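# Put the blue foam block, or else the box, in the tote

## Task

Check whether a blue foam block is lying on this room's floor. If there is one, place it inside the tote beside the door; if there is none, place the cardboard box in that tote. Nothing placed may stick out past the tote's rim, and it has to stay in the tote without the robot holding it there. The robot must finish upright: toppling over or being left leaning counts as failure.

## Robot and tools

ROBOT AND CAMERAS
TidyBot++: a base 0.54 m long, 0.50 m wide and 0.38 m tall on four driven casters, carrying a single seven-joint arm with a two-finger gripper. The shoulder sits 0.12 m ahead of the base centre and 0.68 m off the floor. base_camera is a pinhole camera with 644x364 images. wrist_camera is a fisheye with 644x476 images, aimed where the hand points. At the start the arm is folded with the hand pointing down. It reaches up to 0.08 m past the base front, and the elbow stands up to 1.15 m high. A downward-pointing hand can rise to roughly 0.94 m only near the base, and less farther out.

FRAMES
Base frame: origin on the floor below the base centre, x ahead, y to the left, z up. hand_pose is in this frame and marks the point between the finger pads. Its z axis runs out along the fingers, and its y axis is the direction the fingers open. Odometry frame: where the base frame was when the scene began. base_odometry heading is positive to the left, from -3.142 to 3.142. It counts wheel rotation, so wheel slip shows up as travel, and it drifts by centimetres and degrees over many moves. base_tilt is in degrees, with forward and right lean positive, and carries a fixed bias of about 1 degree.

TOOLS
execute_actions: "actions" is a list holding zero or one action. An empty list just reports the state and images. An action may contain:
- "base": one relative move from where the base is now, with exactly one key. translate_m is metres along x, forward positive, -2 to 2. strafe_m is metres along y, left positive, -2 to 2. rotate_rad is radians, counter-clockwise from above positive, -6.3 to 6.3.
- "joints": absolute targets, named individually, in radians. joint_1_rad can take any angle and swings the whole arm about vertical; positive is clockwise from above, the opposite of rotate_rad. joint_2_rad (shoulder) runs -2.249 to 2.249. joint_3_rad takes any angle. joint_4_rad (elbow) runs -2.579 to 2.579. joint_5_rad takes any angle. joint_6_rad (wrist) runs -2.099 to 2.099. joint_7_rad takes any angle; with the hand down, positive turns it counter-clockwise from above, and at 1.57 the fingers open toward left and right. gripper_pos runs 0 (open) to 1 (closed). Any-angle joints go the short way, so turn in steps under half a turn. Completion tolerance is ±0.039 for joints 1-4, ±0.056 for joints 5-7 and ±0.03 for the gripper.
- "speeds": optional lower top speeds for this action only. translate_m and strafe_m take 0.05-0.5 m/s, and rotate_rad takes 0.1-1.57 rad/s; the defaults are the maxima. A base move needing more than 8.667 s is refused, and no action runs past 15 s.
"cameras" lists any of base_camera, wrist_camera or all. Leaving it out, null or ["all"] returns both, and [] returns none; the "pictures" line gives the image order. An unknown key, camera or an out-of-range number refuses the whole call, and nothing moves. Once a result reports a stop, the remaining calls in that reply are skipped. A joint or base left out of an action may still be pushing toward its earlier target.
wait: "seconds" from 0 to 10. Commands nothing new and then reports as an empty action does.
zoom_image: "camera" (base_camera or wrist_camera) and "region" [x0, y0, x1, y1] in pixels of that camera's latest full image, origin top-left, at most 504x504.
finished_scene: "scene" as an integer. This ends the scene for good and reports success. Use it only once the item rests in the tote unsupported. Replying without any tool call ends everything.

ARM GEOMETRY
The upper arm is 0.42 m, the forearm 0.31 m and the hand 0.31 m to the hand point. With joint_1_rad=0, joint_3_rad=3.14 and joint_5_rad=0, the arm moves in the base's x-z plane. Segment tilts from vertical (forward positive): upper = j2, forearm = j2 - j4, hand = j2 - j4 - j6. Forward reach from the shoulder is the sum of length·sin(tilt), and height is the sum of length·cos(tilt). Joints turn at up to 1.39 rad/s (1.22 for joints 5-7). The finger gap is about 85·(1 - gripper_pos) mm. Closed fingertips extend about 20 mm beyond the hand point. The fingers squeeze at about 96-120 N each.

READING RESULTS
base_status and joint_status report how each motion ended:
- done: reached the target. For the base this only means the wheels turned that far.
- off_target: came to rest short and may still be pushing. At gripper 1, this means something is held.
- contact_stop / time_out: the old target is dropped and the part holds where it stopped.
- not_followed, with "joint command not followed" and "cause:": a self-collision check withheld the arm targets. They may be retried with later actions.
- limit_stop_at_motor_heat: a stop for heat. Send the target again.
on_its_own describes motion you did not command. motor_effort gives percent of maximum per motor, with the peak in brackets; it is biased and noisy. ARM HIT means a hard hit on the base or the arm itself. MOTOR HOT starts at 60 °C; at 75 °C an OVER-TEMPERATURE FAULT lets the arm sink. A torque fault freezes the arm and gripper for 10 s, but the base carries on. Torque limits are 104.5 N m for joints 1-4 and 51.3 N m for joints 5-7; warnings come at 56.7 and 29.4.

ACCURACY
Friction and reporting error leave the hand 1-2 cm off, more when stretched out, so aim carefully near the floor. To correct, send each joint its last command plus (wanted - read). A held load makes the arm sag. While holding something, never command the angle a joint currently reads. Trust the cameras over hand_pose.

AVOID
Do not drive while the arm is snagged above about 0.8 m; this can tip the robot. Avoid hard horizontal force on a raised hand. A blocked base pushes hard and may still say done. Avoid dropping, slamming or shoving objects, letting things fall, and holding loads longer than needed. Loose objects may occasionally get nudged. The scene keeps running between replies, and the robot holds its last command meanwhile.

Each tool is called after "Call:" as name(argument=value, ...), one argument or row to a line, values as JSON.

## Session

Call:
execute_actions(
  actions=[],
)

Scene clock: 0.00 s.
base_odometry: x=+0.000 y=+0.000 heading=+0.000 (m, m, rad; odometry frame)
base_tilt: forward=-0.1 right=+0.3 (deg)
base_status: not commanded
joint_positions: joint_1_rad=-0.033 joint_2_rad=-0.345 joint_3_rad=+3.115 joint_4_rad=-2.526 joint_5_rad=-0.010 joint_6_rad=-0.909 joint_7_rad=+1.569 gripper_pos=+0.000
joint_status: not commanded
motor_effort: joint_1_rad=+0 joint_2_rad=-2 joint_3_rad=+0 joint_4_rad=+15 joint_5_rad=+0 joint_6_rad=+1 joint_7_rad=+0 (%)
hand_pose: x=+0.2495 y=+0.0107 z=+0.5865 quat_wxyz=(+0.000, +0.999, +0.026, +0.026) (m; base frame)
pictures: base_camera, wrist_camera
Images, in order (width x height): base_camera 644x364, wrist_camera 644x476.

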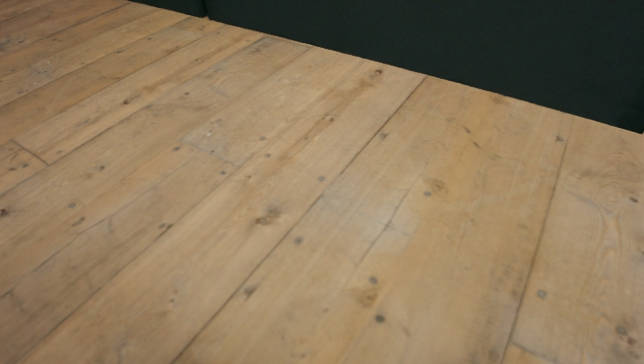

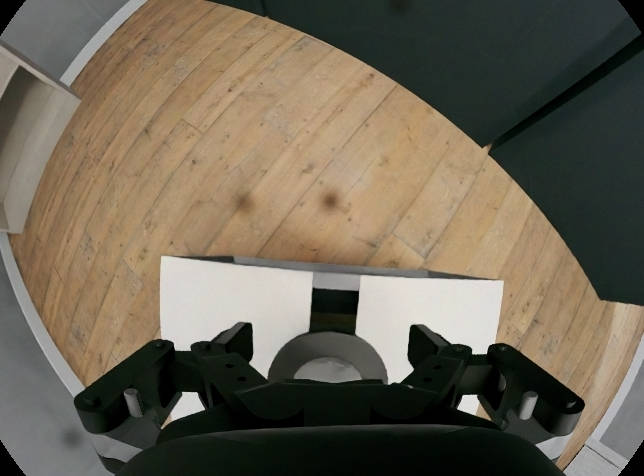

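Call:
execute_actions(
  actions=[
    {"base":{"rotate_rad":2.2},"joints":{"joint_2_rad":-0.4,"joint_4_rad":-1.3,"joint_6_rad":-1.4}},
  ],
)

Call:
execute_actions(
  actions=[
    {"base":{"rotate_rad":1.8}},
  ],
)

Scene clock: 3.63 s.
base_odometry: x=+0.000 y=+0.000 heading=+2.199 (m, m, rad; odometry frame)
base_tilt: forward=-0.1 right=+0.3 (deg)
base_status: done
joint_positions: joint_1_rad=-0.033 joint_2_rad=-0.390 joint_3_rad=+3.114 joint_4_rad=-1.312 joint_5_rad=-0.010 joint_6_rad=-1.355 joint_7_rad=+1.569 gripper_pos=+0.000
joint_status: all done
motor_effort: joint_1_rad=+0(1) joint_2_rad=-3(10) joint_3_rad=+0(2) joint_4_rad=+17(19) joint_5_rad=+0(1) joint_6_rad=+6(6) joint_7_rad=+0(0) (%)
hand_pose: x=+0.4452 y=+0.0276 z=+1.0585 quat_wxyz=(-0.013, +0.908, +0.029, +0.418) (m; base frame)
pictures: base_camera, wrist_camera
Images, in order (width x height): base_camera 644x364, wrist_camera 644x476.

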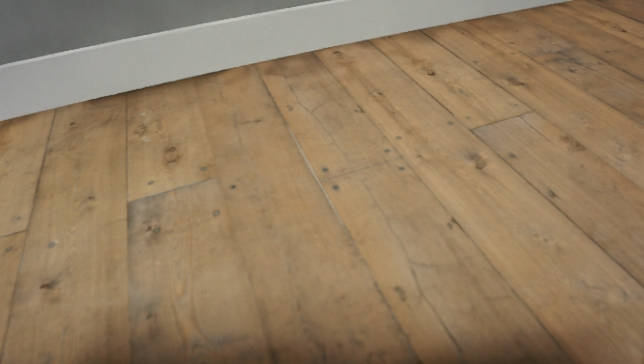

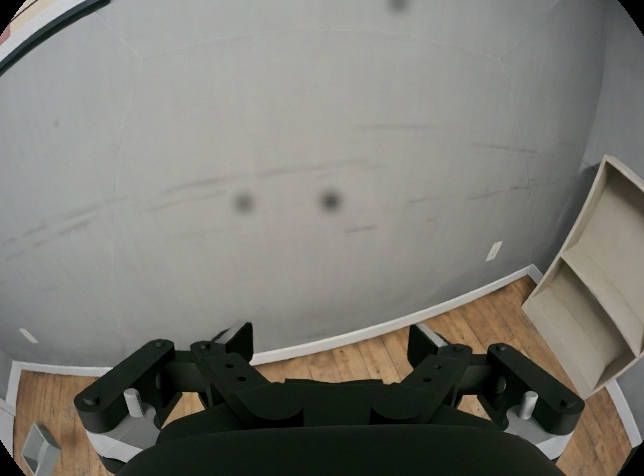

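Scene clock: 6.07 s.
base_odometry: x=+0.000 y=+0.000 heading=-2.286 (m, m, rad; odometry frame)
base_tilt: forward=-0.1 right=+0.3 (deg)
base_status: done
joint_positions: joint_1_rad=-0.033 joint_2_rad=-0.390 joint_3_rad=+3.114 joint_4_rad=-1.312 joint_5_rad=-0.010 joint_6_rad=-1.355 joint_7_rad=+1.569 gripper_pos=+0.000
joint_status: not commanded
motor_effort: joint_1_rad=+0(1) joint_2_rad=-3(6) joint_3_rad=+0(1) joint_4_rad=+17(17) joint_5_rad=+0(1) joint_6_rad=+7(6) joint_7_rad=+0(0) (%)
hand_pose: x=+0.4451 y=+0.0275 z=+1.0585 quat_wxyz=(-0.013, +0.908, +0.029, +0.418) (m; base frame)
pictures: base_camera, wrist_camera
Images, in order (width x height): base_camera 644x364, wrist_camera 644x476.

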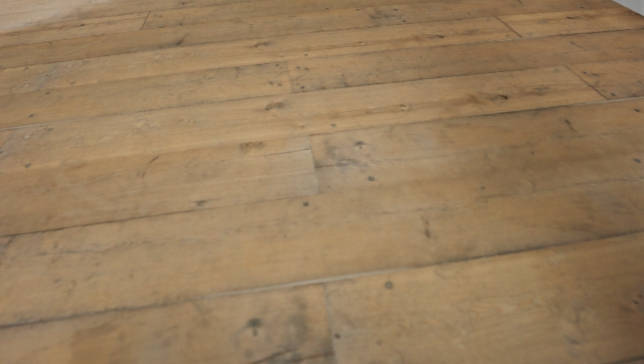

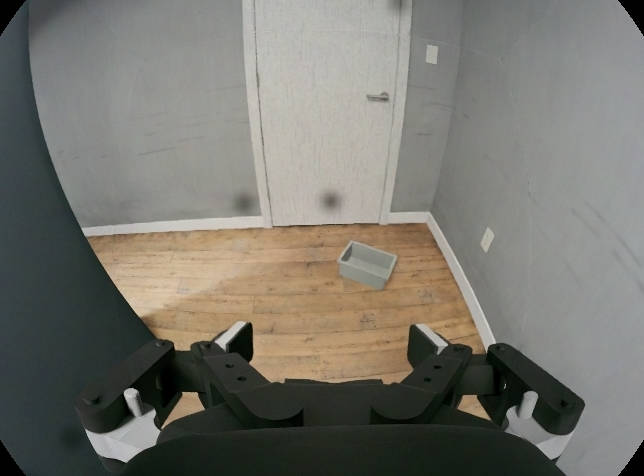

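Call:
execute_actions(
  actions=[
    {"base":{"translate_m":0.8},"joints":{"joint_1_rad":-0.5,"joint_6_rad":-1.7}},
  ],
)

Scene clock: 9.77 s.
base_odometry: x=-0.523 y=-0.605 heading=-2.284 (m, m, rad; odometry frame)
base_tilt: forward=-0.1 right=+0.3 (deg)
base_status: done
joint_positions: joint_1_rad=-0.484 joint_2_rad=-0.397 joint_3_rad=+3.114 joint_4_rad=-1.311 joint_5_rad=-0.010 joint_6_rad=-1.657 joint_7_rad=+1.569 gripper_pos=+0.000
joint_status: all done
motor_effort: joint_1_rad=+0(0) joint_2_rad=-2(5) joint_3_rad=+0(1) joint_4_rad=+16(17) joint_5_rad=+0(1) joint_6_rad=+5(6) joint_7_rad=+0(0) (%)
hand_pose: x=+0.3368 y=+0.1307 z=+0.9995 quat_wxyz=(-0.071, +0.928, +0.244, +0.272) (m; base frame)
pictures: base_camera, wrist_camera
Images, in order (width x height): base_camera 644x364, wrist_camera 644x476.

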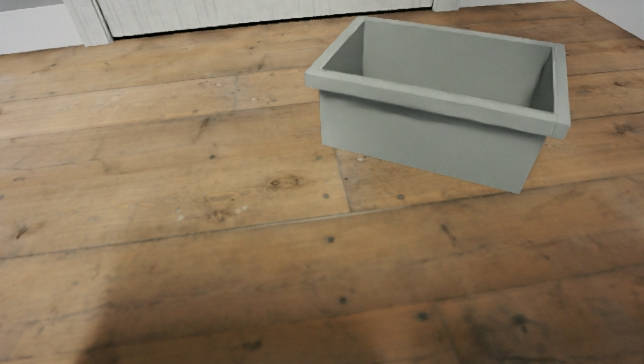

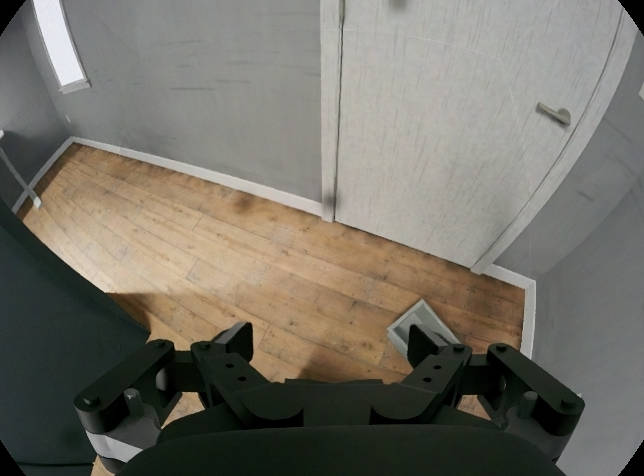

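Call:
execute_actions(
  actions=[
    {"base":{"rotate_rad":1.0},"joints":{"joint_1_rad":-0.7,"joint_6_rad":-1.5}},
  ],
  cameras=[],
)

Call:
execute_actions(
  actions=[
    {"base":{"translate_m":1.05}},
  ],
)

Scene clock: 12.97 s.
base_odometry: x=-0.523 y=-0.605 heading=-1.285 (m, m, rad; odometry frame)
base_tilt: forward=-0.1 right=+0.3 (deg)
base_status: done
joint_positions: joint_1_rad=-0.684 joint_2_rad=-0.397 joint_3_rad=+3.114 joint_4_rad=-1.311 joint_5_rad=-0.010 joint_6_rad=-1.539 joint_7_rad=+1.569 gripper_pos=+0.000
joint_status: all done
motor_effort: joint_1_rad=+0(0) joint_2_rad=-3(4) joint_3_rad=+0(1) joint_4_rad=+16(16) joint_5_rad=+0(1) joint_6_rad=+6(5) joint_7_rad=+0(0) (%)
hand_pose: x=+0.3290 y=+0.1910 z=+1.0212 quat_wxyz=(-0.117, +0.882, +0.329, +0.317) (m; base frame)
pictures: none
No camera images: the call's "cameras" was empty. Leave "cameras" out to get every camera's image.

Scene clock: 16.43 s.
base_odometry: x=-0.226 y=-1.612 heading=-1.284 (m, m, rad; odometry frame)
base_tilt: forward=-0.1 right=+0.3 (deg)
base_status: done
joint_positions: joint_1_rad=-0.685 joint_2_rad=-0.398 joint_3_rad=+3.114 joint_4_rad=-1.311 joint_5_rad=-0.010 joint_6_rad=-1.539 joint_7_rad=+1.569 gripper_pos=+0.000
joint_status: not commanded
motor_effort: joint_1_rad=+0(1) joint_2_rad=-2(5) joint_3_rad=+0(2) joint_4_rad=+16(17) joint_5_rad=+0(1) joint_6_rad=+6(6) joint_7_rad=+0(0) (%)
hand_pose: x=+0.3286 y=+0.1909 z=+1.0216 quat_wxyz=(-0.118, +0.881, +0.330, +0.317) (m; base frame)
pictures: base_camera, wrist_camera
Images, in order (width x height): base_camera 644x364, wrist_camera 644x476.

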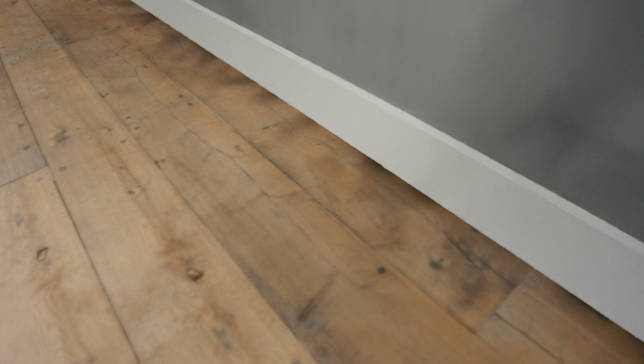

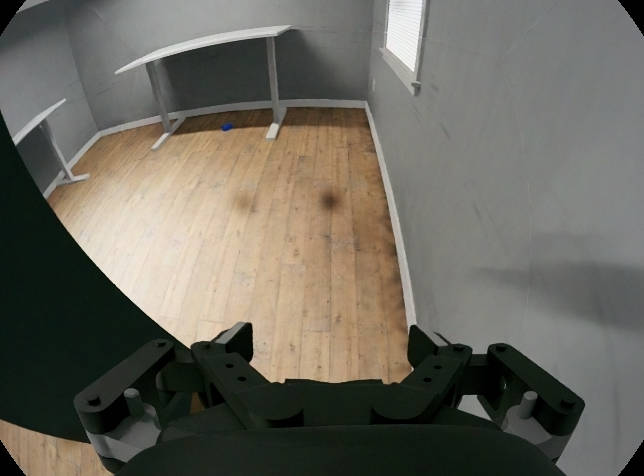

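Call:
execute_actions(
  actions=[
    {"base":{"rotate_rad":0.72},"joints":{"joint_1_rad":0,"joint_2_rad":-0.3,"joint_4_rad":-2.0,"joint_6_rad":-0.5}},
  ],
)

Call:
execute_actions(
  actions=[
    {"base":{"translate_m":1.6}},
  ],
)

Scene clock: 19.50 s.
base_odometry: x=-0.226 y=-1.612 heading=-0.565 (m, m, rad; odometry frame)
base_tilt: forward=-0.1 right=+0.3 (deg)
base_status: done
joint_positions: joint_1_rad=-0.014 joint_2_rad=-0.313 joint_3_rad=+3.113 joint_4_rad=-1.987 joint_5_rad=-0.010 joint_6_rad=-0.542 joint_7_rad=+1.569 gripper_pos=+0.000
joint_status: all done
motor_effort: joint_1_rad=+0(1) joint_2_rad=-9(11) joint_3_rad=+0(2) joint_4_rad=+20(21) joint_5_rad=+0(1) joint_6_rad=+7(7) joint_7_rad=+0(0) (%)
hand_pose: x=+0.5499 y=+0.0223 z=+0.8625 quat_wxyz=(-0.010, +0.895, +0.017, +0.446) (m; base frame)
pictures: base_camera, wrist_camera
Images, in order (width x height): base_camera 644x364, wrist_camera 644x476.

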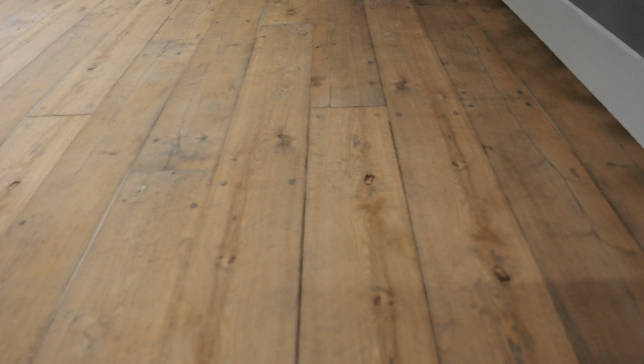

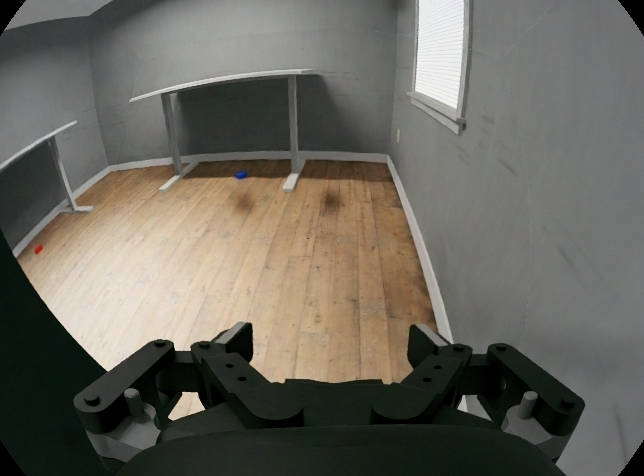

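Scene clock: 24.07 s.
base_odometry: x=+1.127 y=-2.467 heading=-0.564 (m, m, rad; odometry frame)
base_tilt: forward=-0.1 right=+0.3 (deg)
base_status: done
joint_positions: joint_1_rad=-0.014 joint_2_rad=-0.303 joint_3_rad=+3.113 joint_4_rad=-1.988 joint_5_rad=-0.010 joint_6_rad=-0.540 joint_7_rad=+1.569 gripper_pos=+0.000
joint_status: not commanded
motor_effort: joint_1_rad=+0(1) joint_2_rad=-9(12) joint_3_rad=+0(1) joint_4_rad=+20(21) joint_5_rad=+0(1) joint_6_rad=+7(7) joint_7_rad=+0(0) (%)
hand_pose: x=+0.5519 y=+0.0223 z=+0.8582 quat_wxyz=(-0.010, +0.897, +0.017, +0.443) (m; base frame)
pictures: base_camera, wrist_camera
Images, in order (width x height): base_camera 644x364, wrist_camera 644x476.

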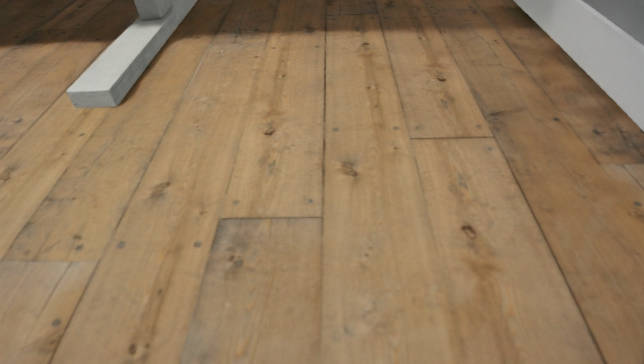

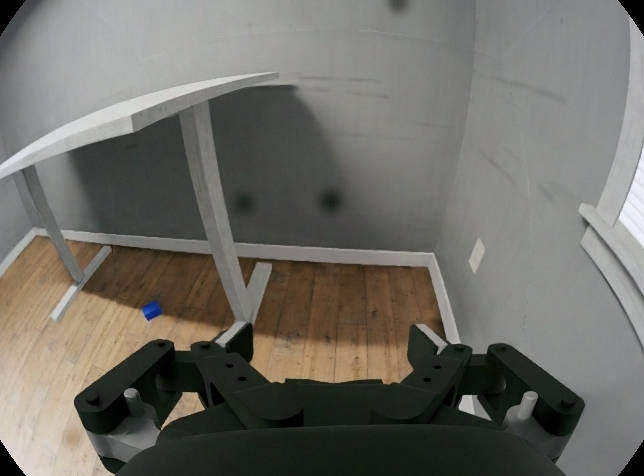

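Call:
execute_actions(
  actions=[
    {"joints":{"joint_2_rad":1.5,"joint_3_rad":3.14,"joint_4_rad":-1.1,"joint_6_rad":-0.4}},
  ],
)

Call:
execute_actions(
  actions=[
    {"base":{"strafe_m":0.84}},
  ],
)

Scene clock: 28.47 s.
base_odometry: x=+1.127 y=-2.467 heading=-0.564 (m, m, rad; odometry frame)
base_tilt: forward=+0.0 right=+0.3 (deg)
base_status: not commanded
joint_positions: joint_1_rad=-0.014 joint_2_rad=+1.498 joint_3_rad=+3.127 joint_4_rad=-1.116 joint_5_rad=-0.010 joint_6_rad=-0.444 joint_7_rad=+1.569 gripper_pos=+0.000
joint_status: all done
motor_effort: joint_1_rad=+0(0) joint_2_rad=-44(47) joint_3_rad=-2(3) joint_4_rad=+8(19) joint_5_rad=+0(0) joint_6_rad=+0(7) joint_7_rad=+0(0) (%)
hand_pose: x=+0.7227 y=+0.0199 z=+0.1311 quat_wxyz=(-0.010, +0.999, +0.002, +0.042) (m; base frame)
pictures: base_camera, wrist_camera
Images, in order (width x height): base_camera 644x364, wrist_camera 644x476.

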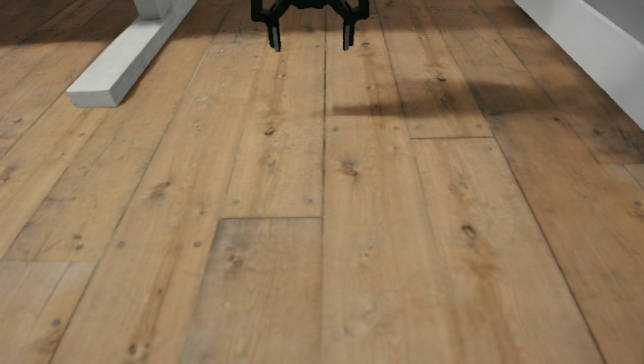

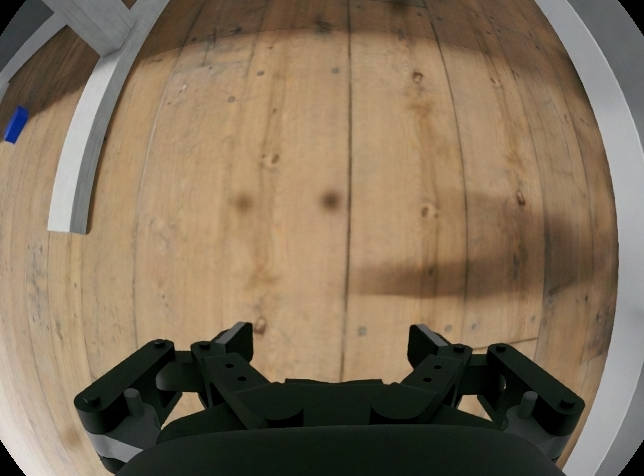

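Scene clock: 31.50 s.
base_odometry: x=+1.577 y=-1.757 heading=-0.564 (m, m, rad; odometry frame)
base_tilt: forward=+0.0 right=+0.3 (deg)
base_status: done
joint_positions: joint_1_rad=-0.003 joint_2_rad=+1.498 joint_3_rad=+3.135 joint_4_rad=-1.115 joint_5_rad=-0.010 joint_6_rad=-0.443 joint_7_rad=+1.569 gripper_pos=+0.000
joint_status: not commanded
motor_effort: joint_1_rad=+0(4) joint_2_rad=-44(44) joint_3_rad=-2(3) joint_4_rad=+9(9) joint_5_rad=+0(0) joint_6_rad=+0(1) joint_7_rad=+0(0) (%)
hand_pose: x=+0.7239 y=+0.0085 z=+0.1312 quat_wxyz=(-0.006, +0.999, -0.004, +0.043) (m; base frame)
pictures: base_camera, wrist_camera
Images, in order (width x height): base_camera 644x364, wrist_camera 644x476.

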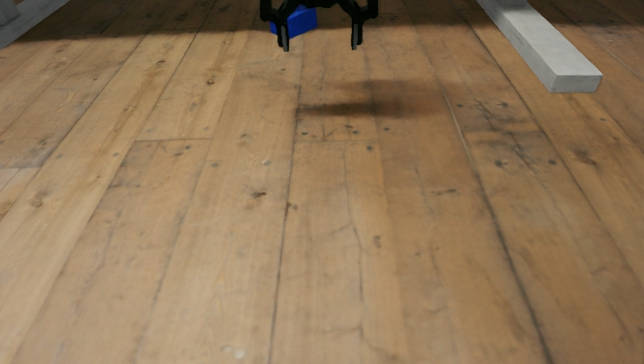

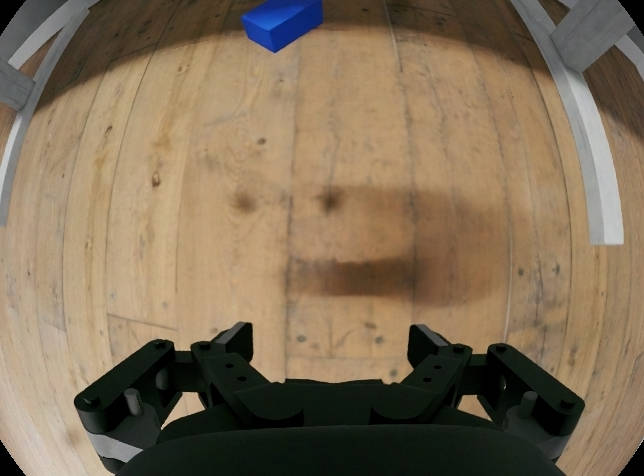

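Call:
execute_actions(
  actions=[
    {"base":{"translate_m":0.3},"joints":{"joint_6_rad":-0.57}},
  ],
)

Scene clock: 33.90 s.
base_odometry: x=+1.830 y=-1.917 heading=-0.563 (m, m, rad; odometry frame)
base_tilt: forward=+0.0 right=+0.3 (deg)
base_status: done
joint_positions: joint_1_rad=-0.003 joint_2_rad=+1.500 joint_3_rad=+3.135 joint_4_rad=-1.106 joint_5_rad=-0.010 joint_6_rad=-0.541 joint_7_rad=+1.569 gripper_pos=+0.000
joint_status: all done
motor_effort: joint_1_rad=+0(1) joint_2_rad=-43(47) joint_3_rad=-2(3) joint_4_rad=+8(11) joint_5_rad=+0(0) joint_6_rad=-1(3) joint_7_rad=+0(0) (%)
hand_pose: x=+0.6975 y=+0.0087 z=+0.1300 quat_wxyz=(-0.006, +1.000, -0.003, -0.003) (m; base frame)
pictures: base_camera, wrist_camera
Images, in order (width x height): base_camera 644x364, wrist_camera 644x476.

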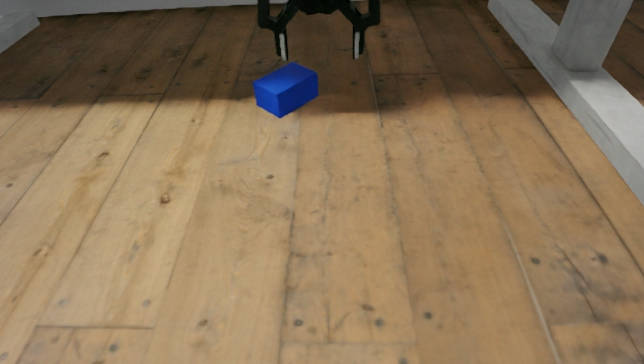

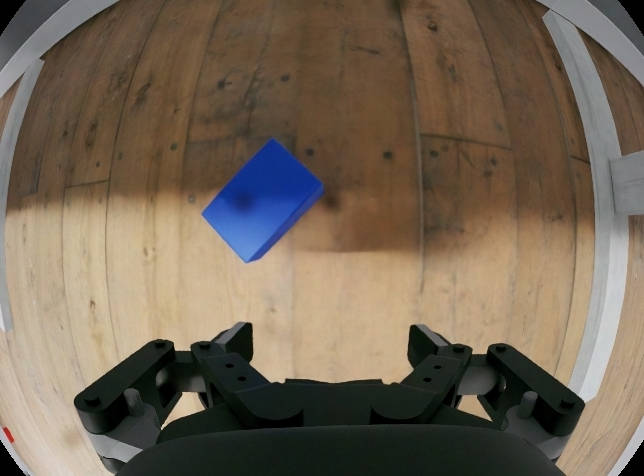

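Call:
execute_actions(
  actions=[
    {"base":{"translate_m":0.088},"joints":{"joint_1_rad":-0.112,"joint_7_rad":0.66}},
  ],
)

Scene clock: 36.37 s.
base_odometry: x=+1.905 y=-1.964 heading=-0.563 (m, m, rad; odometry frame)
base_tilt: forward=+0.0 right=+0.3 (deg)
base_status: done
joint_positions: joint_1_rad=-0.103 joint_2_rad=+1.500 joint_3_rad=+3.135 joint_4_rad=-1.103 joint_5_rad=-0.010 joint_6_rad=-0.541 joint_7_rad=+0.679 gripper_pos=+0.000
joint_status: all done
motor_effort: joint_1_rad=+0(3) joint_2_rad=-43(45) joint_3_rad=-1(3) joint_4_rad=+8(10) joint_5_rad=+0(0) joint_6_rad=-1(0) joint_7_rad=+0(0) (%)
hand_pose: x=+0.6955 y=+0.0664 z=+0.1305 quat_wxyz=(-0.005, +0.922, -0.388, -0.004) (m; base frame)
pictures: base_camera, wrist_camera
Images, in order (width x height): base_camera 644x364, wrist_camera 644x476.

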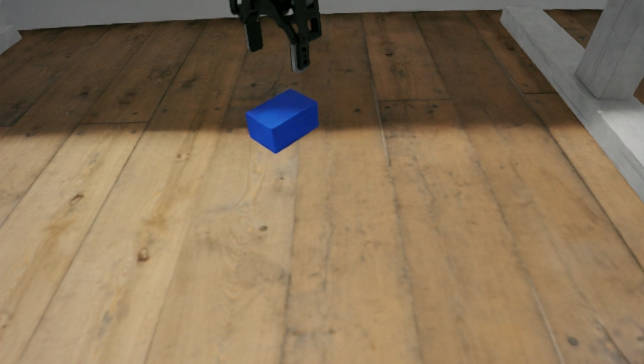

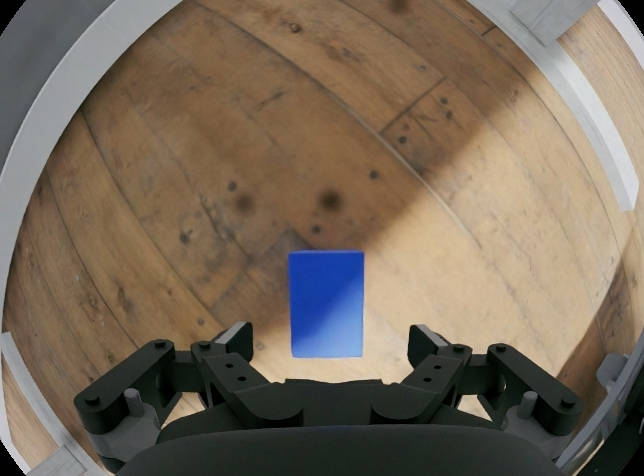

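Call:
execute_actions(
  actions=[
    {"joints":{"joint_2_rad":1.72,"joint_4_rad":-0.86,"joint_6_rad":-0.57}},
  ],
)

Scene clock: 38.87 s.
base_odometry: x=+1.905 y=-1.964 heading=-0.563 (m, m, rad; odometry frame)
base_tilt: forward=+0.0 right=+0.3 (deg)
base_status: not commanded
joint_positions: joint_1_rad=-0.103 joint_2_rad=+1.723 joint_3_rad=+3.135 joint_4_rad=-0.875 joint_5_rad=-0.010 joint_6_rad=-0.541 joint_7_rad=+0.679 gripper_pos=+0.000
joint_status: all done
motor_effort: joint_1_rad=+0(0) joint_2_rad=-43(46) joint_3_rad=-1(2) joint_4_rad=+8(9) joint_5_rad=+0(0) joint_6_rad=+0(0) joint_7_rad=+0(0) (%)
hand_pose: x=+0.6945 y=+0.0660 z=+0.0375 quat_wxyz=(-0.006, +0.921, -0.389, -0.002) (m; base frame)
pictures: base_camera, wrist_camera
Images, in order (width x height): base_camera 644x364, wrist_camera 644x476.

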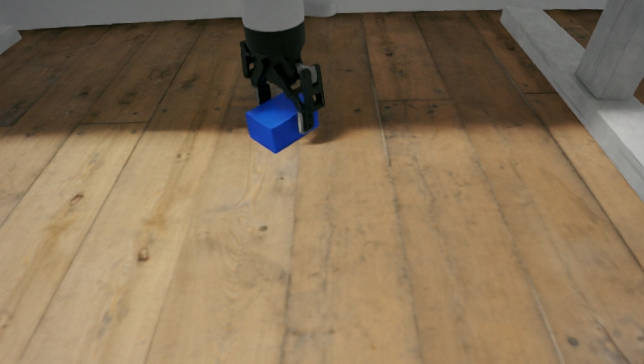

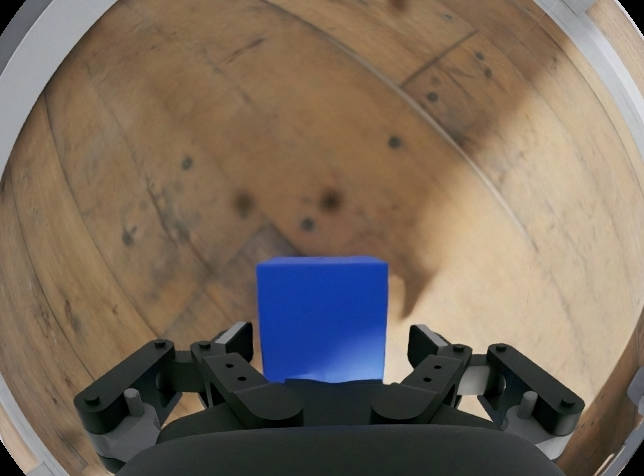

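Call:
execute_actions(
  actions=[
    {"joints":{"gripper_pos":1}},
  ],
  cameras=[],
)

Call:
execute_actions(
  actions=[
    {"joints":{"joint_2_rad":1.4,"joint_4_rad":-1.2}},
  ],
  cameras=["base_camera"],
)

Call:
execute_actions(
  actions=[
    {"base":{"translate_m":-0.6},"joints":{"joint_1_rad":0,"joint_7_rad":1.57}},
  ],
)

Scene clock: 41.00 s.
base_odometry: x=+1.905 y=-1.964 heading=-0.563 (m, m, rad; odometry frame)
base_tilt: forward=+0.0 right=+0.3 (deg)
base_status: not commanded
joint_positions: joint_1_rad=-0.103 joint_2_rad=+1.720 joint_3_rad=+3.135 joint_4_rad=-0.873 joint_5_rad=-0.010 joint_6_rad=-0.546 joint_7_rad=+0.679 gripper_pos=+0.400
joint_status: gripper_pos off_target (ended at +0.400, target +1.000)
motor_effort: joint_1_rad=+0(0) joint_2_rad=-44(45) joint_3_rad=-2(2) joint_4_rad=+9(11) joint_5_rad=+0(0) joint_6_rad=-1(4) joint_7_rad=+0(0) (%)
hand_pose: x=+0.6961 y=+0.0662 z=+0.0400 quat_wxyz=(-0.006, +0.921, -0.389, -0.002) (m; base frame)
pictures: none
No camera images: the call's "cameras" was empty. Leave "cameras" out to get every camera's image.

Scene clock: 42.70 s.
base_odometry: x=+1.905 y=-1.964 heading=-0.563 (m, m, rad; odometry frame)
base_tilt: forward=+0.0 right=+0.3 (deg)
base_status: not commanded
joint_positions: joint_1_rad=-0.103 joint_2_rad=+1.401 joint_3_rad=+3.135 joint_4_rad=-1.185 joint_5_rad=-0.010 joint_6_rad=-0.546 joint_7_rad=+0.679 gripper_pos=+0.400
joint_status: all done
motor_effort: joint_1_rad=+0(0) joint_2_rad=-44(46) joint_3_rad=-1(1) joint_4_rad=+8(9) joint_5_rad=+0(0) joint_6_rad=-1(0) joint_7_rad=+0(0) (%)
hand_pose: x=+0.6986 y=+0.0668 z=+0.1744 quat_wxyz=(-0.007, +0.922, -0.388, +0.001) (m; base frame)
pictures: base_camera
Images, in order (width x height): base_camera 644x364.

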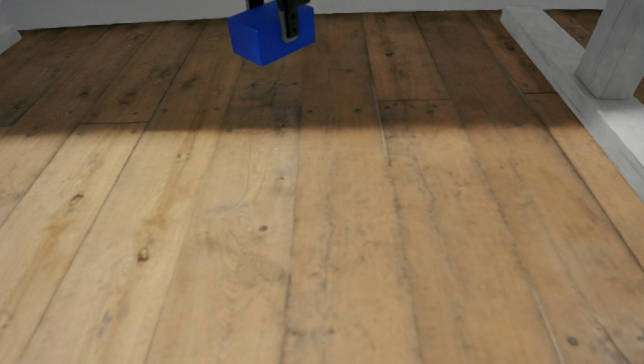

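Scene clock: 45.33 s.
base_odometry: x=+1.397 y=-1.643 heading=-0.563 (m, m, rad; odometry frame)
base_tilt: forward=+0.0 right=+0.3 (deg)
base_status: done
joint_positions: joint_1_rad=-0.006 joint_2_rad=+1.401 joint_3_rad=+3.137 joint_4_rad=-1.194 joint_5_rad=-0.010 joint_6_rad=-0.546 joint_7_rad=+1.550 gripper_pos=+0.400
joint_status: all done
motor_effort: joint_1_rad=+0(4) joint_2_rad=-44(45) joint_3_rad=-2(3) joint_4_rad=+9(10) joint_5_rad=+0(0) joint_6_rad=-1(0) joint_7_rad=+0(0) (%)
hand_pose: x=+0.6970 y=+0.0097 z=+0.1729 quat_wxyz=(-0.005, +1.000, -0.011, +0.000) (m; base frame)
pictures: base_camera, wrist_camera
Images, in order (width x height): base_camera 644x364, wrist_camera 644x476.

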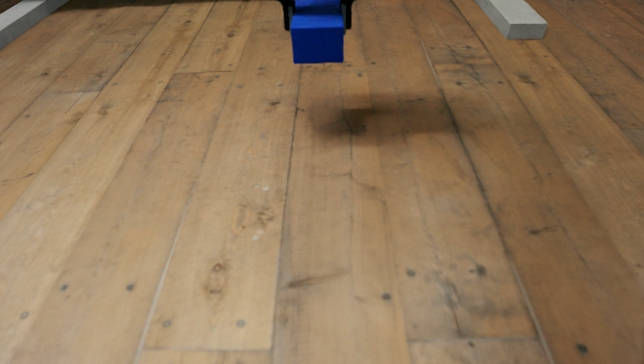

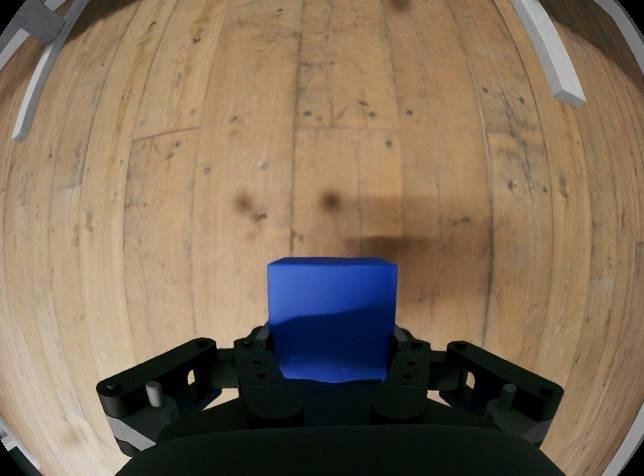

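Call:
execute_actions(
  actions=[
    {"base":{"rotate_rad":-3.14},"joints":{"joint_2_rad":0.7,"joint_4_rad":-1.9,"joint_6_rad":-0.1}},
  ],
  cameras=[],
)

Call:
execute_actions(
  actions=[
    {"base":{"strafe_m":0.76}},
  ],
)

Scene clock: 49.53 s.
base_odometry: x=+1.397 y=-1.643 heading=+2.581 (m, m, rad; odometry frame)
base_tilt: forward=-0.1 right=+0.3 (deg)
base_status: done
joint_positions: joint_1_rad=+0.004 joint_2_rad=+0.716 joint_3_rad=+3.143 joint_4_rad=-1.884 joint_5_rad=-0.010 joint_6_rad=-0.137 joint_7_rad=+1.550 gripper_pos=+0.400
joint_status: all done
motor_effort: joint_1_rad=+0(6) joint_2_rad=-34(45) joint_3_rad=-1(4) joint_4_rad=+11(11) joint_5_rad=+0(1) joint_6_rad=+3(3) joint_7_rad=+0(0) (%)
hand_pose: x=+0.6800 y=-0.0018 z=+0.4439 quat_wxyz=(-0.003, +0.979, -0.018, +0.201) (m; base frame)
pictures: none
No camera images: the call's "cameras" was empty. Leave "cameras" out to get every camera's image.

Scene clock: 52.43 s.
base_odometry: x=+0.992 y=-2.286 heading=+2.580 (m, m, rad; odometry frame)
base_tilt: forward=-0.1 right=+0.3 (deg)
base_status: done
joint_positions: joint_1_rad=+0.002 joint_2_rad=+0.716 joint_3_rad=+3.143 joint_4_rad=-1.884 joint_5_rad=-0.010 joint_6_rad=-0.137 joint_7_rad=+1.550 gripper_pos=+0.400
joint_status: not commanded
motor_effort: joint_1_rad=+0(3) joint_2_rad=-34(35) joint_3_rad=-1(3) joint_4_rad=+11(11) joint_5_rad=+0(0) joint_6_rad=+3(3) joint_7_rad=+0(0) (%)
hand_pose: x=+0.6799 y=-0.0001 z=+0.4439 quat_wxyz=(-0.003, +0.979, -0.016, +0.201) (m; base frame)
pictures: base_camera, wrist_camera
Images, in order (width x height): base_camera 644x364, wrist_camera 644x476.

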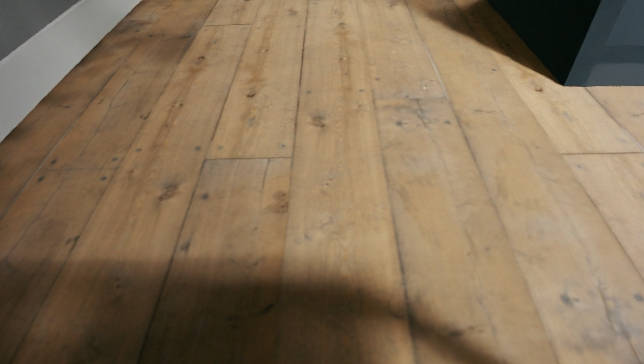

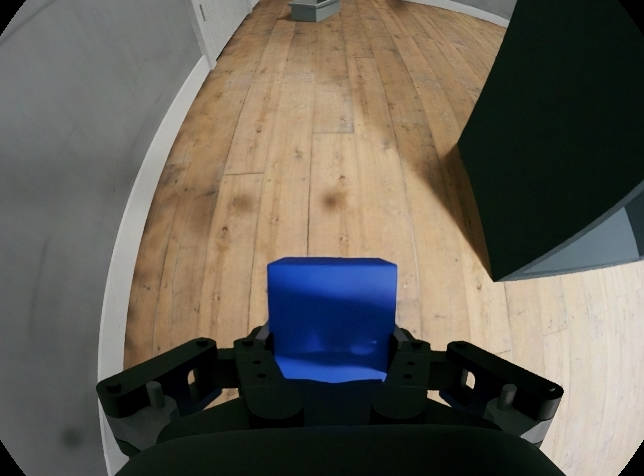

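Call:
execute_actions(
  actions=[
    {"base":{"translate_m":1.6},"joints":{"joint_2_rad":1.0,"joint_4_rad":-1.5,"joint_6_rad":-0.68}},
  ],
)

Scene clock: 57.50 s.
base_odometry: x=-0.363 y=-1.435 heading=+2.580 (m, m, rad; odometry frame)
base_tilt: forward=-0.1 right=+0.3 (deg)
base_status: done
joint_positions: joint_1_rad=+0.002 joint_2_rad=+1.000 joint_3_rad=+3.143 joint_4_rad=-1.510 joint_5_rad=-0.010 joint_6_rad=-0.639 joint_7_rad=+1.550 gripper_pos=+0.400
joint_status: all done
motor_effort: joint_1_rad=+0(3) joint_2_rad=-40(41) joint_3_rad=-1(3) joint_4_rad=+10(12) joint_5_rad=+0(0) joint_6_rad=+0(4) joint_7_rad=+0(0) (%)
hand_pose: x=+0.6565 y=+0.0014 z=+0.3443 quat_wxyz=(-0.003, +1.000, -0.016, -0.004) (m; base frame)
pictures: base_camera, wrist_camera
Images, in order (width x height): base_camera 644x364, wrist_camera 644x476.

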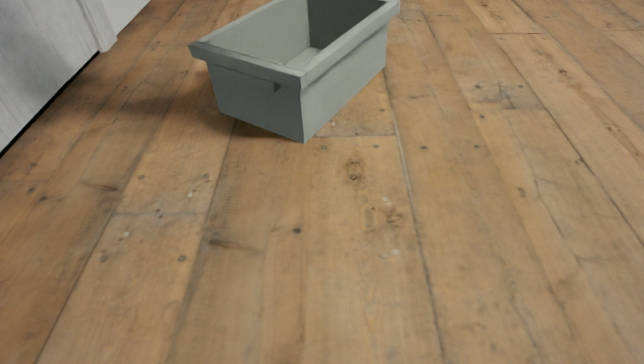

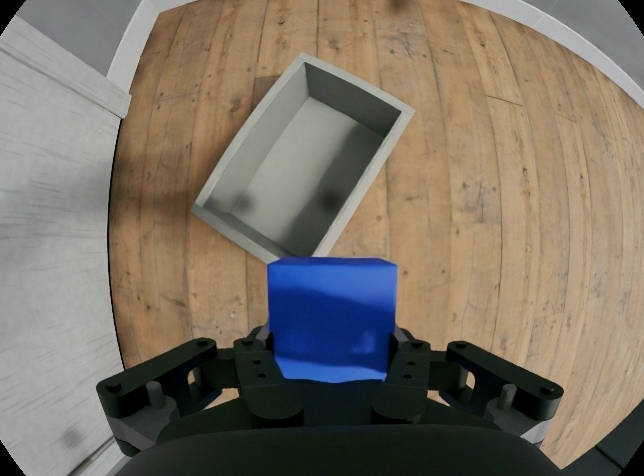

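Call:
execute_actions(
  actions=[
    {"base":{"translate_m":0.13},"joints":{"joint_1_rad":-0.075,"joint_7_rad":0.94,"joint_2_rad":1.2,"joint_4_rad":-1.36,"joint_6_rad":-0.54}},
  ],
)

Scene clock: 59.93 s.
base_odometry: x=-0.473 y=-1.367 heading=+2.581 (m, m, rad; odometry frame)
base_tilt: forward=+0.0 right=+0.3 (deg)
base_status: done
joint_positions: joint_1_rad=-0.063 joint_2_rad=+1.203 joint_3_rad=+3.143 joint_4_rad=-1.371 joint_5_rad=-0.010 joint_6_rad=-0.578 joint_7_rad=+0.971 gripper_pos=+0.400
joint_status: all done
motor_effort: joint_1_rad=+0(4) joint_2_rad=-42(44) joint_3_rad=-1(2) joint_4_rad=+9(11) joint_5_rad=+0(0) joint_6_rad=+0(1) joint_7_rad=+0(1) (%)
hand_pose: x=+0.6759 y=+0.0377 z=+0.2568 quat_wxyz=(+0.000, +0.963, -0.269, -0.006) (m; base frame)
pictures: base_camera, wrist_camera
Images, in order (width x height): base_camera 644x364, wrist_camera 644x476.

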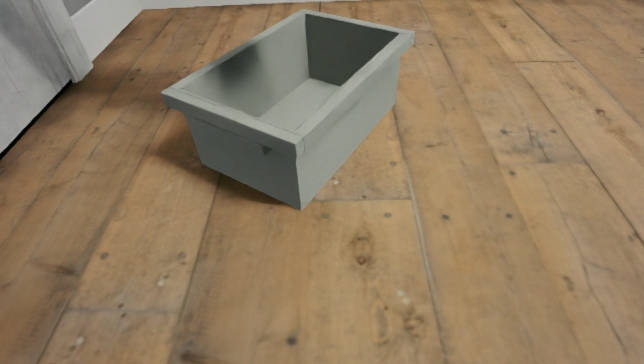

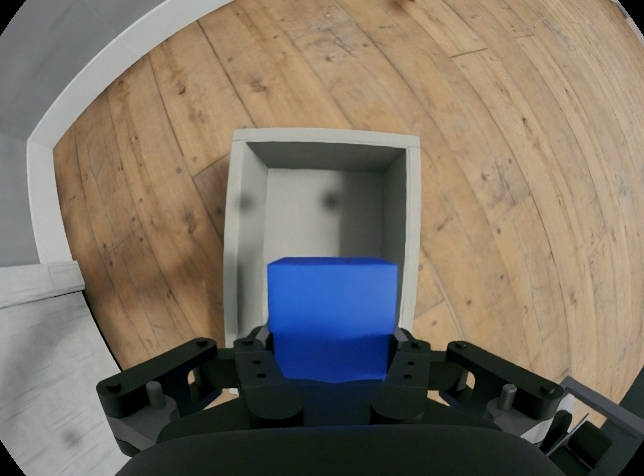

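Call:
execute_actions(
  actions=[
    {"joints":{"joint_1_rad":-0.095,"joint_2_rad":1.67,"joint_4_rad":-0.92,"joint_6_rad":-0.51}},
  ],
)

Scene clock: 62.53 s.
base_odometry: x=-0.473 y=-1.367 heading=+2.581 (m, m, rad; odometry frame)
base_tilt: forward=+0.0 right=+0.3 (deg)
base_status: not commanded
joint_positions: joint_1_rad=-0.076 joint_2_rad=+1.673 joint_3_rad=+3.143 joint_4_rad=-0.936 joint_5_rad=-0.010 joint_6_rad=-0.554 joint_7_rad=+0.971 gripper_pos=+0.400
joint_status: all done
motor_effort: joint_1_rad=+0(0) joint_2_rad=-44(47) joint_3_rad=-1(1) joint_4_rad=+8(10) joint_5_rad=+0(0) joint_6_rad=+0(2) joint_7_rad=+0(0) (%)
hand_pose: x=+0.6890 y=+0.0461 z=+0.0569 quat_wxyz=(+0.001, +0.965, -0.263, -0.011) (m; base frame)
pictures: base_camera, wrist_camera
Images, in order (width x height): base_camera 644x364, wrist_camera 644x476.

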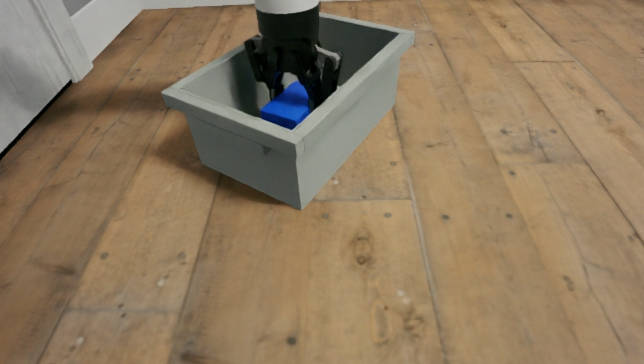

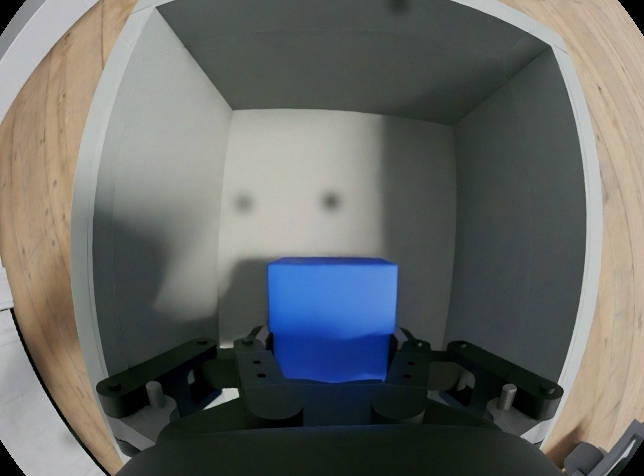

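Call:
execute_actions(
  actions=[
    {"joints":{"gripper_pos":0.22}},
  ],
  cameras=[],
)

Call:
execute_actions(
  actions=[
    {"joints":{"joint_2_rad":1.25,"joint_4_rad":-1.34}},
  ],
)

Scene clock: 64.10 s.
base_odometry: x=-0.473 y=-1.367 heading=+2.581 (m, m, rad; odometry frame)
base_tilt: forward=+0.0 right=+0.3 (deg)
base_status: not commanded
joint_positions: joint_1_rad=-0.077 joint_2_rad=+1.673 joint_3_rad=+3.143 joint_4_rad=-0.936 joint_5_rad=-0.010 joint_6_rad=-0.554 joint_7_rad=+0.971 gripper_pos=+0.220
joint_status: all done
motor_effort: joint_1_rad=+0(0) joint_2_rad=-43(44) joint_3_rad=-1(1) joint_4_rad=+8(8) joint_5_rad=+0(0) joint_6_rad=-1(0) joint_7_rad=+0(0) (%)
hand_pose: x=+0.6890 y=+0.0461 z=+0.0569 quat_wxyz=(+0.001, +0.965, -0.263, -0.011) (m; base frame)
pictures: none
No camera images: the call's "cameras" was empty. Leave "cameras" out to get every camera's image.

Scene clock: 65.80 s.
base_odometry: x=-0.473 y=-1.367 heading=+2.581 (m, m, rad; odometry frame)
base_tilt: forward=+0.0 right=+0.3 (deg)
base_status: not commanded
joint_positions: joint_1_rad=-0.077 joint_2_rad=+1.252 joint_3_rad=+3.143 joint_4_rad=-1.324 joint_5_rad=-0.010 joint_6_rad=-0.553 joint_7_rad=+0.971 gripper_pos=+0.220
joint_status: all done
motor_effort: joint_1_rad=+0(1) joint_2_rad=-42(46) joint_3_rad=-1(2) joint_4_rad=+9(10) joint_5_rad=+0(0) joint_6_rad=+0(0) joint_7_rad=+0(0) (%)
hand_pose: x=+0.6892 y=+0.0460 z=+0.2372 quat_wxyz=(-0.004, +0.965, -0.263, +0.005) (m; base frame)
pictures: base_camera, wrist_camera
Images, in order (width x height): base_camera 644x364, wrist_camera 644x476.

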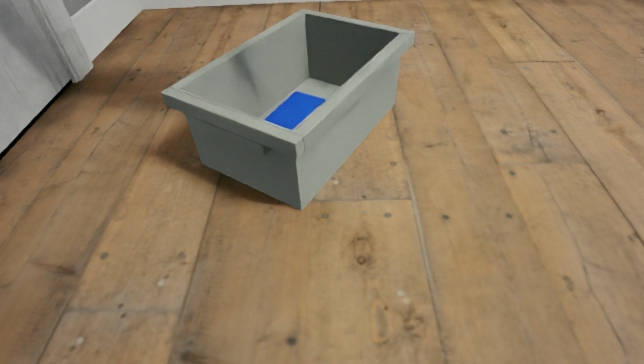

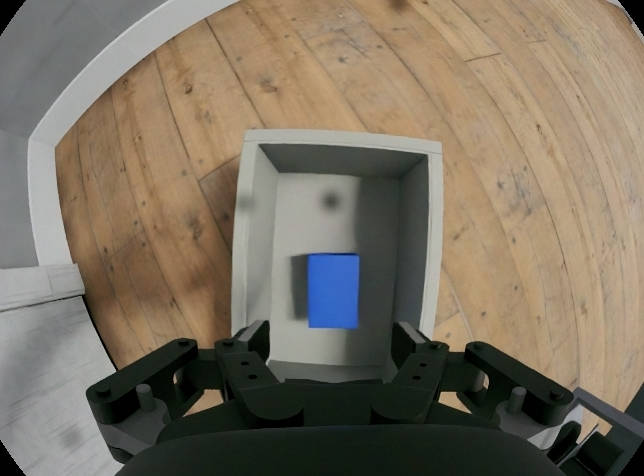

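Call:
finished_scene(
  scene=1,
)

The scene is finished: the task was done.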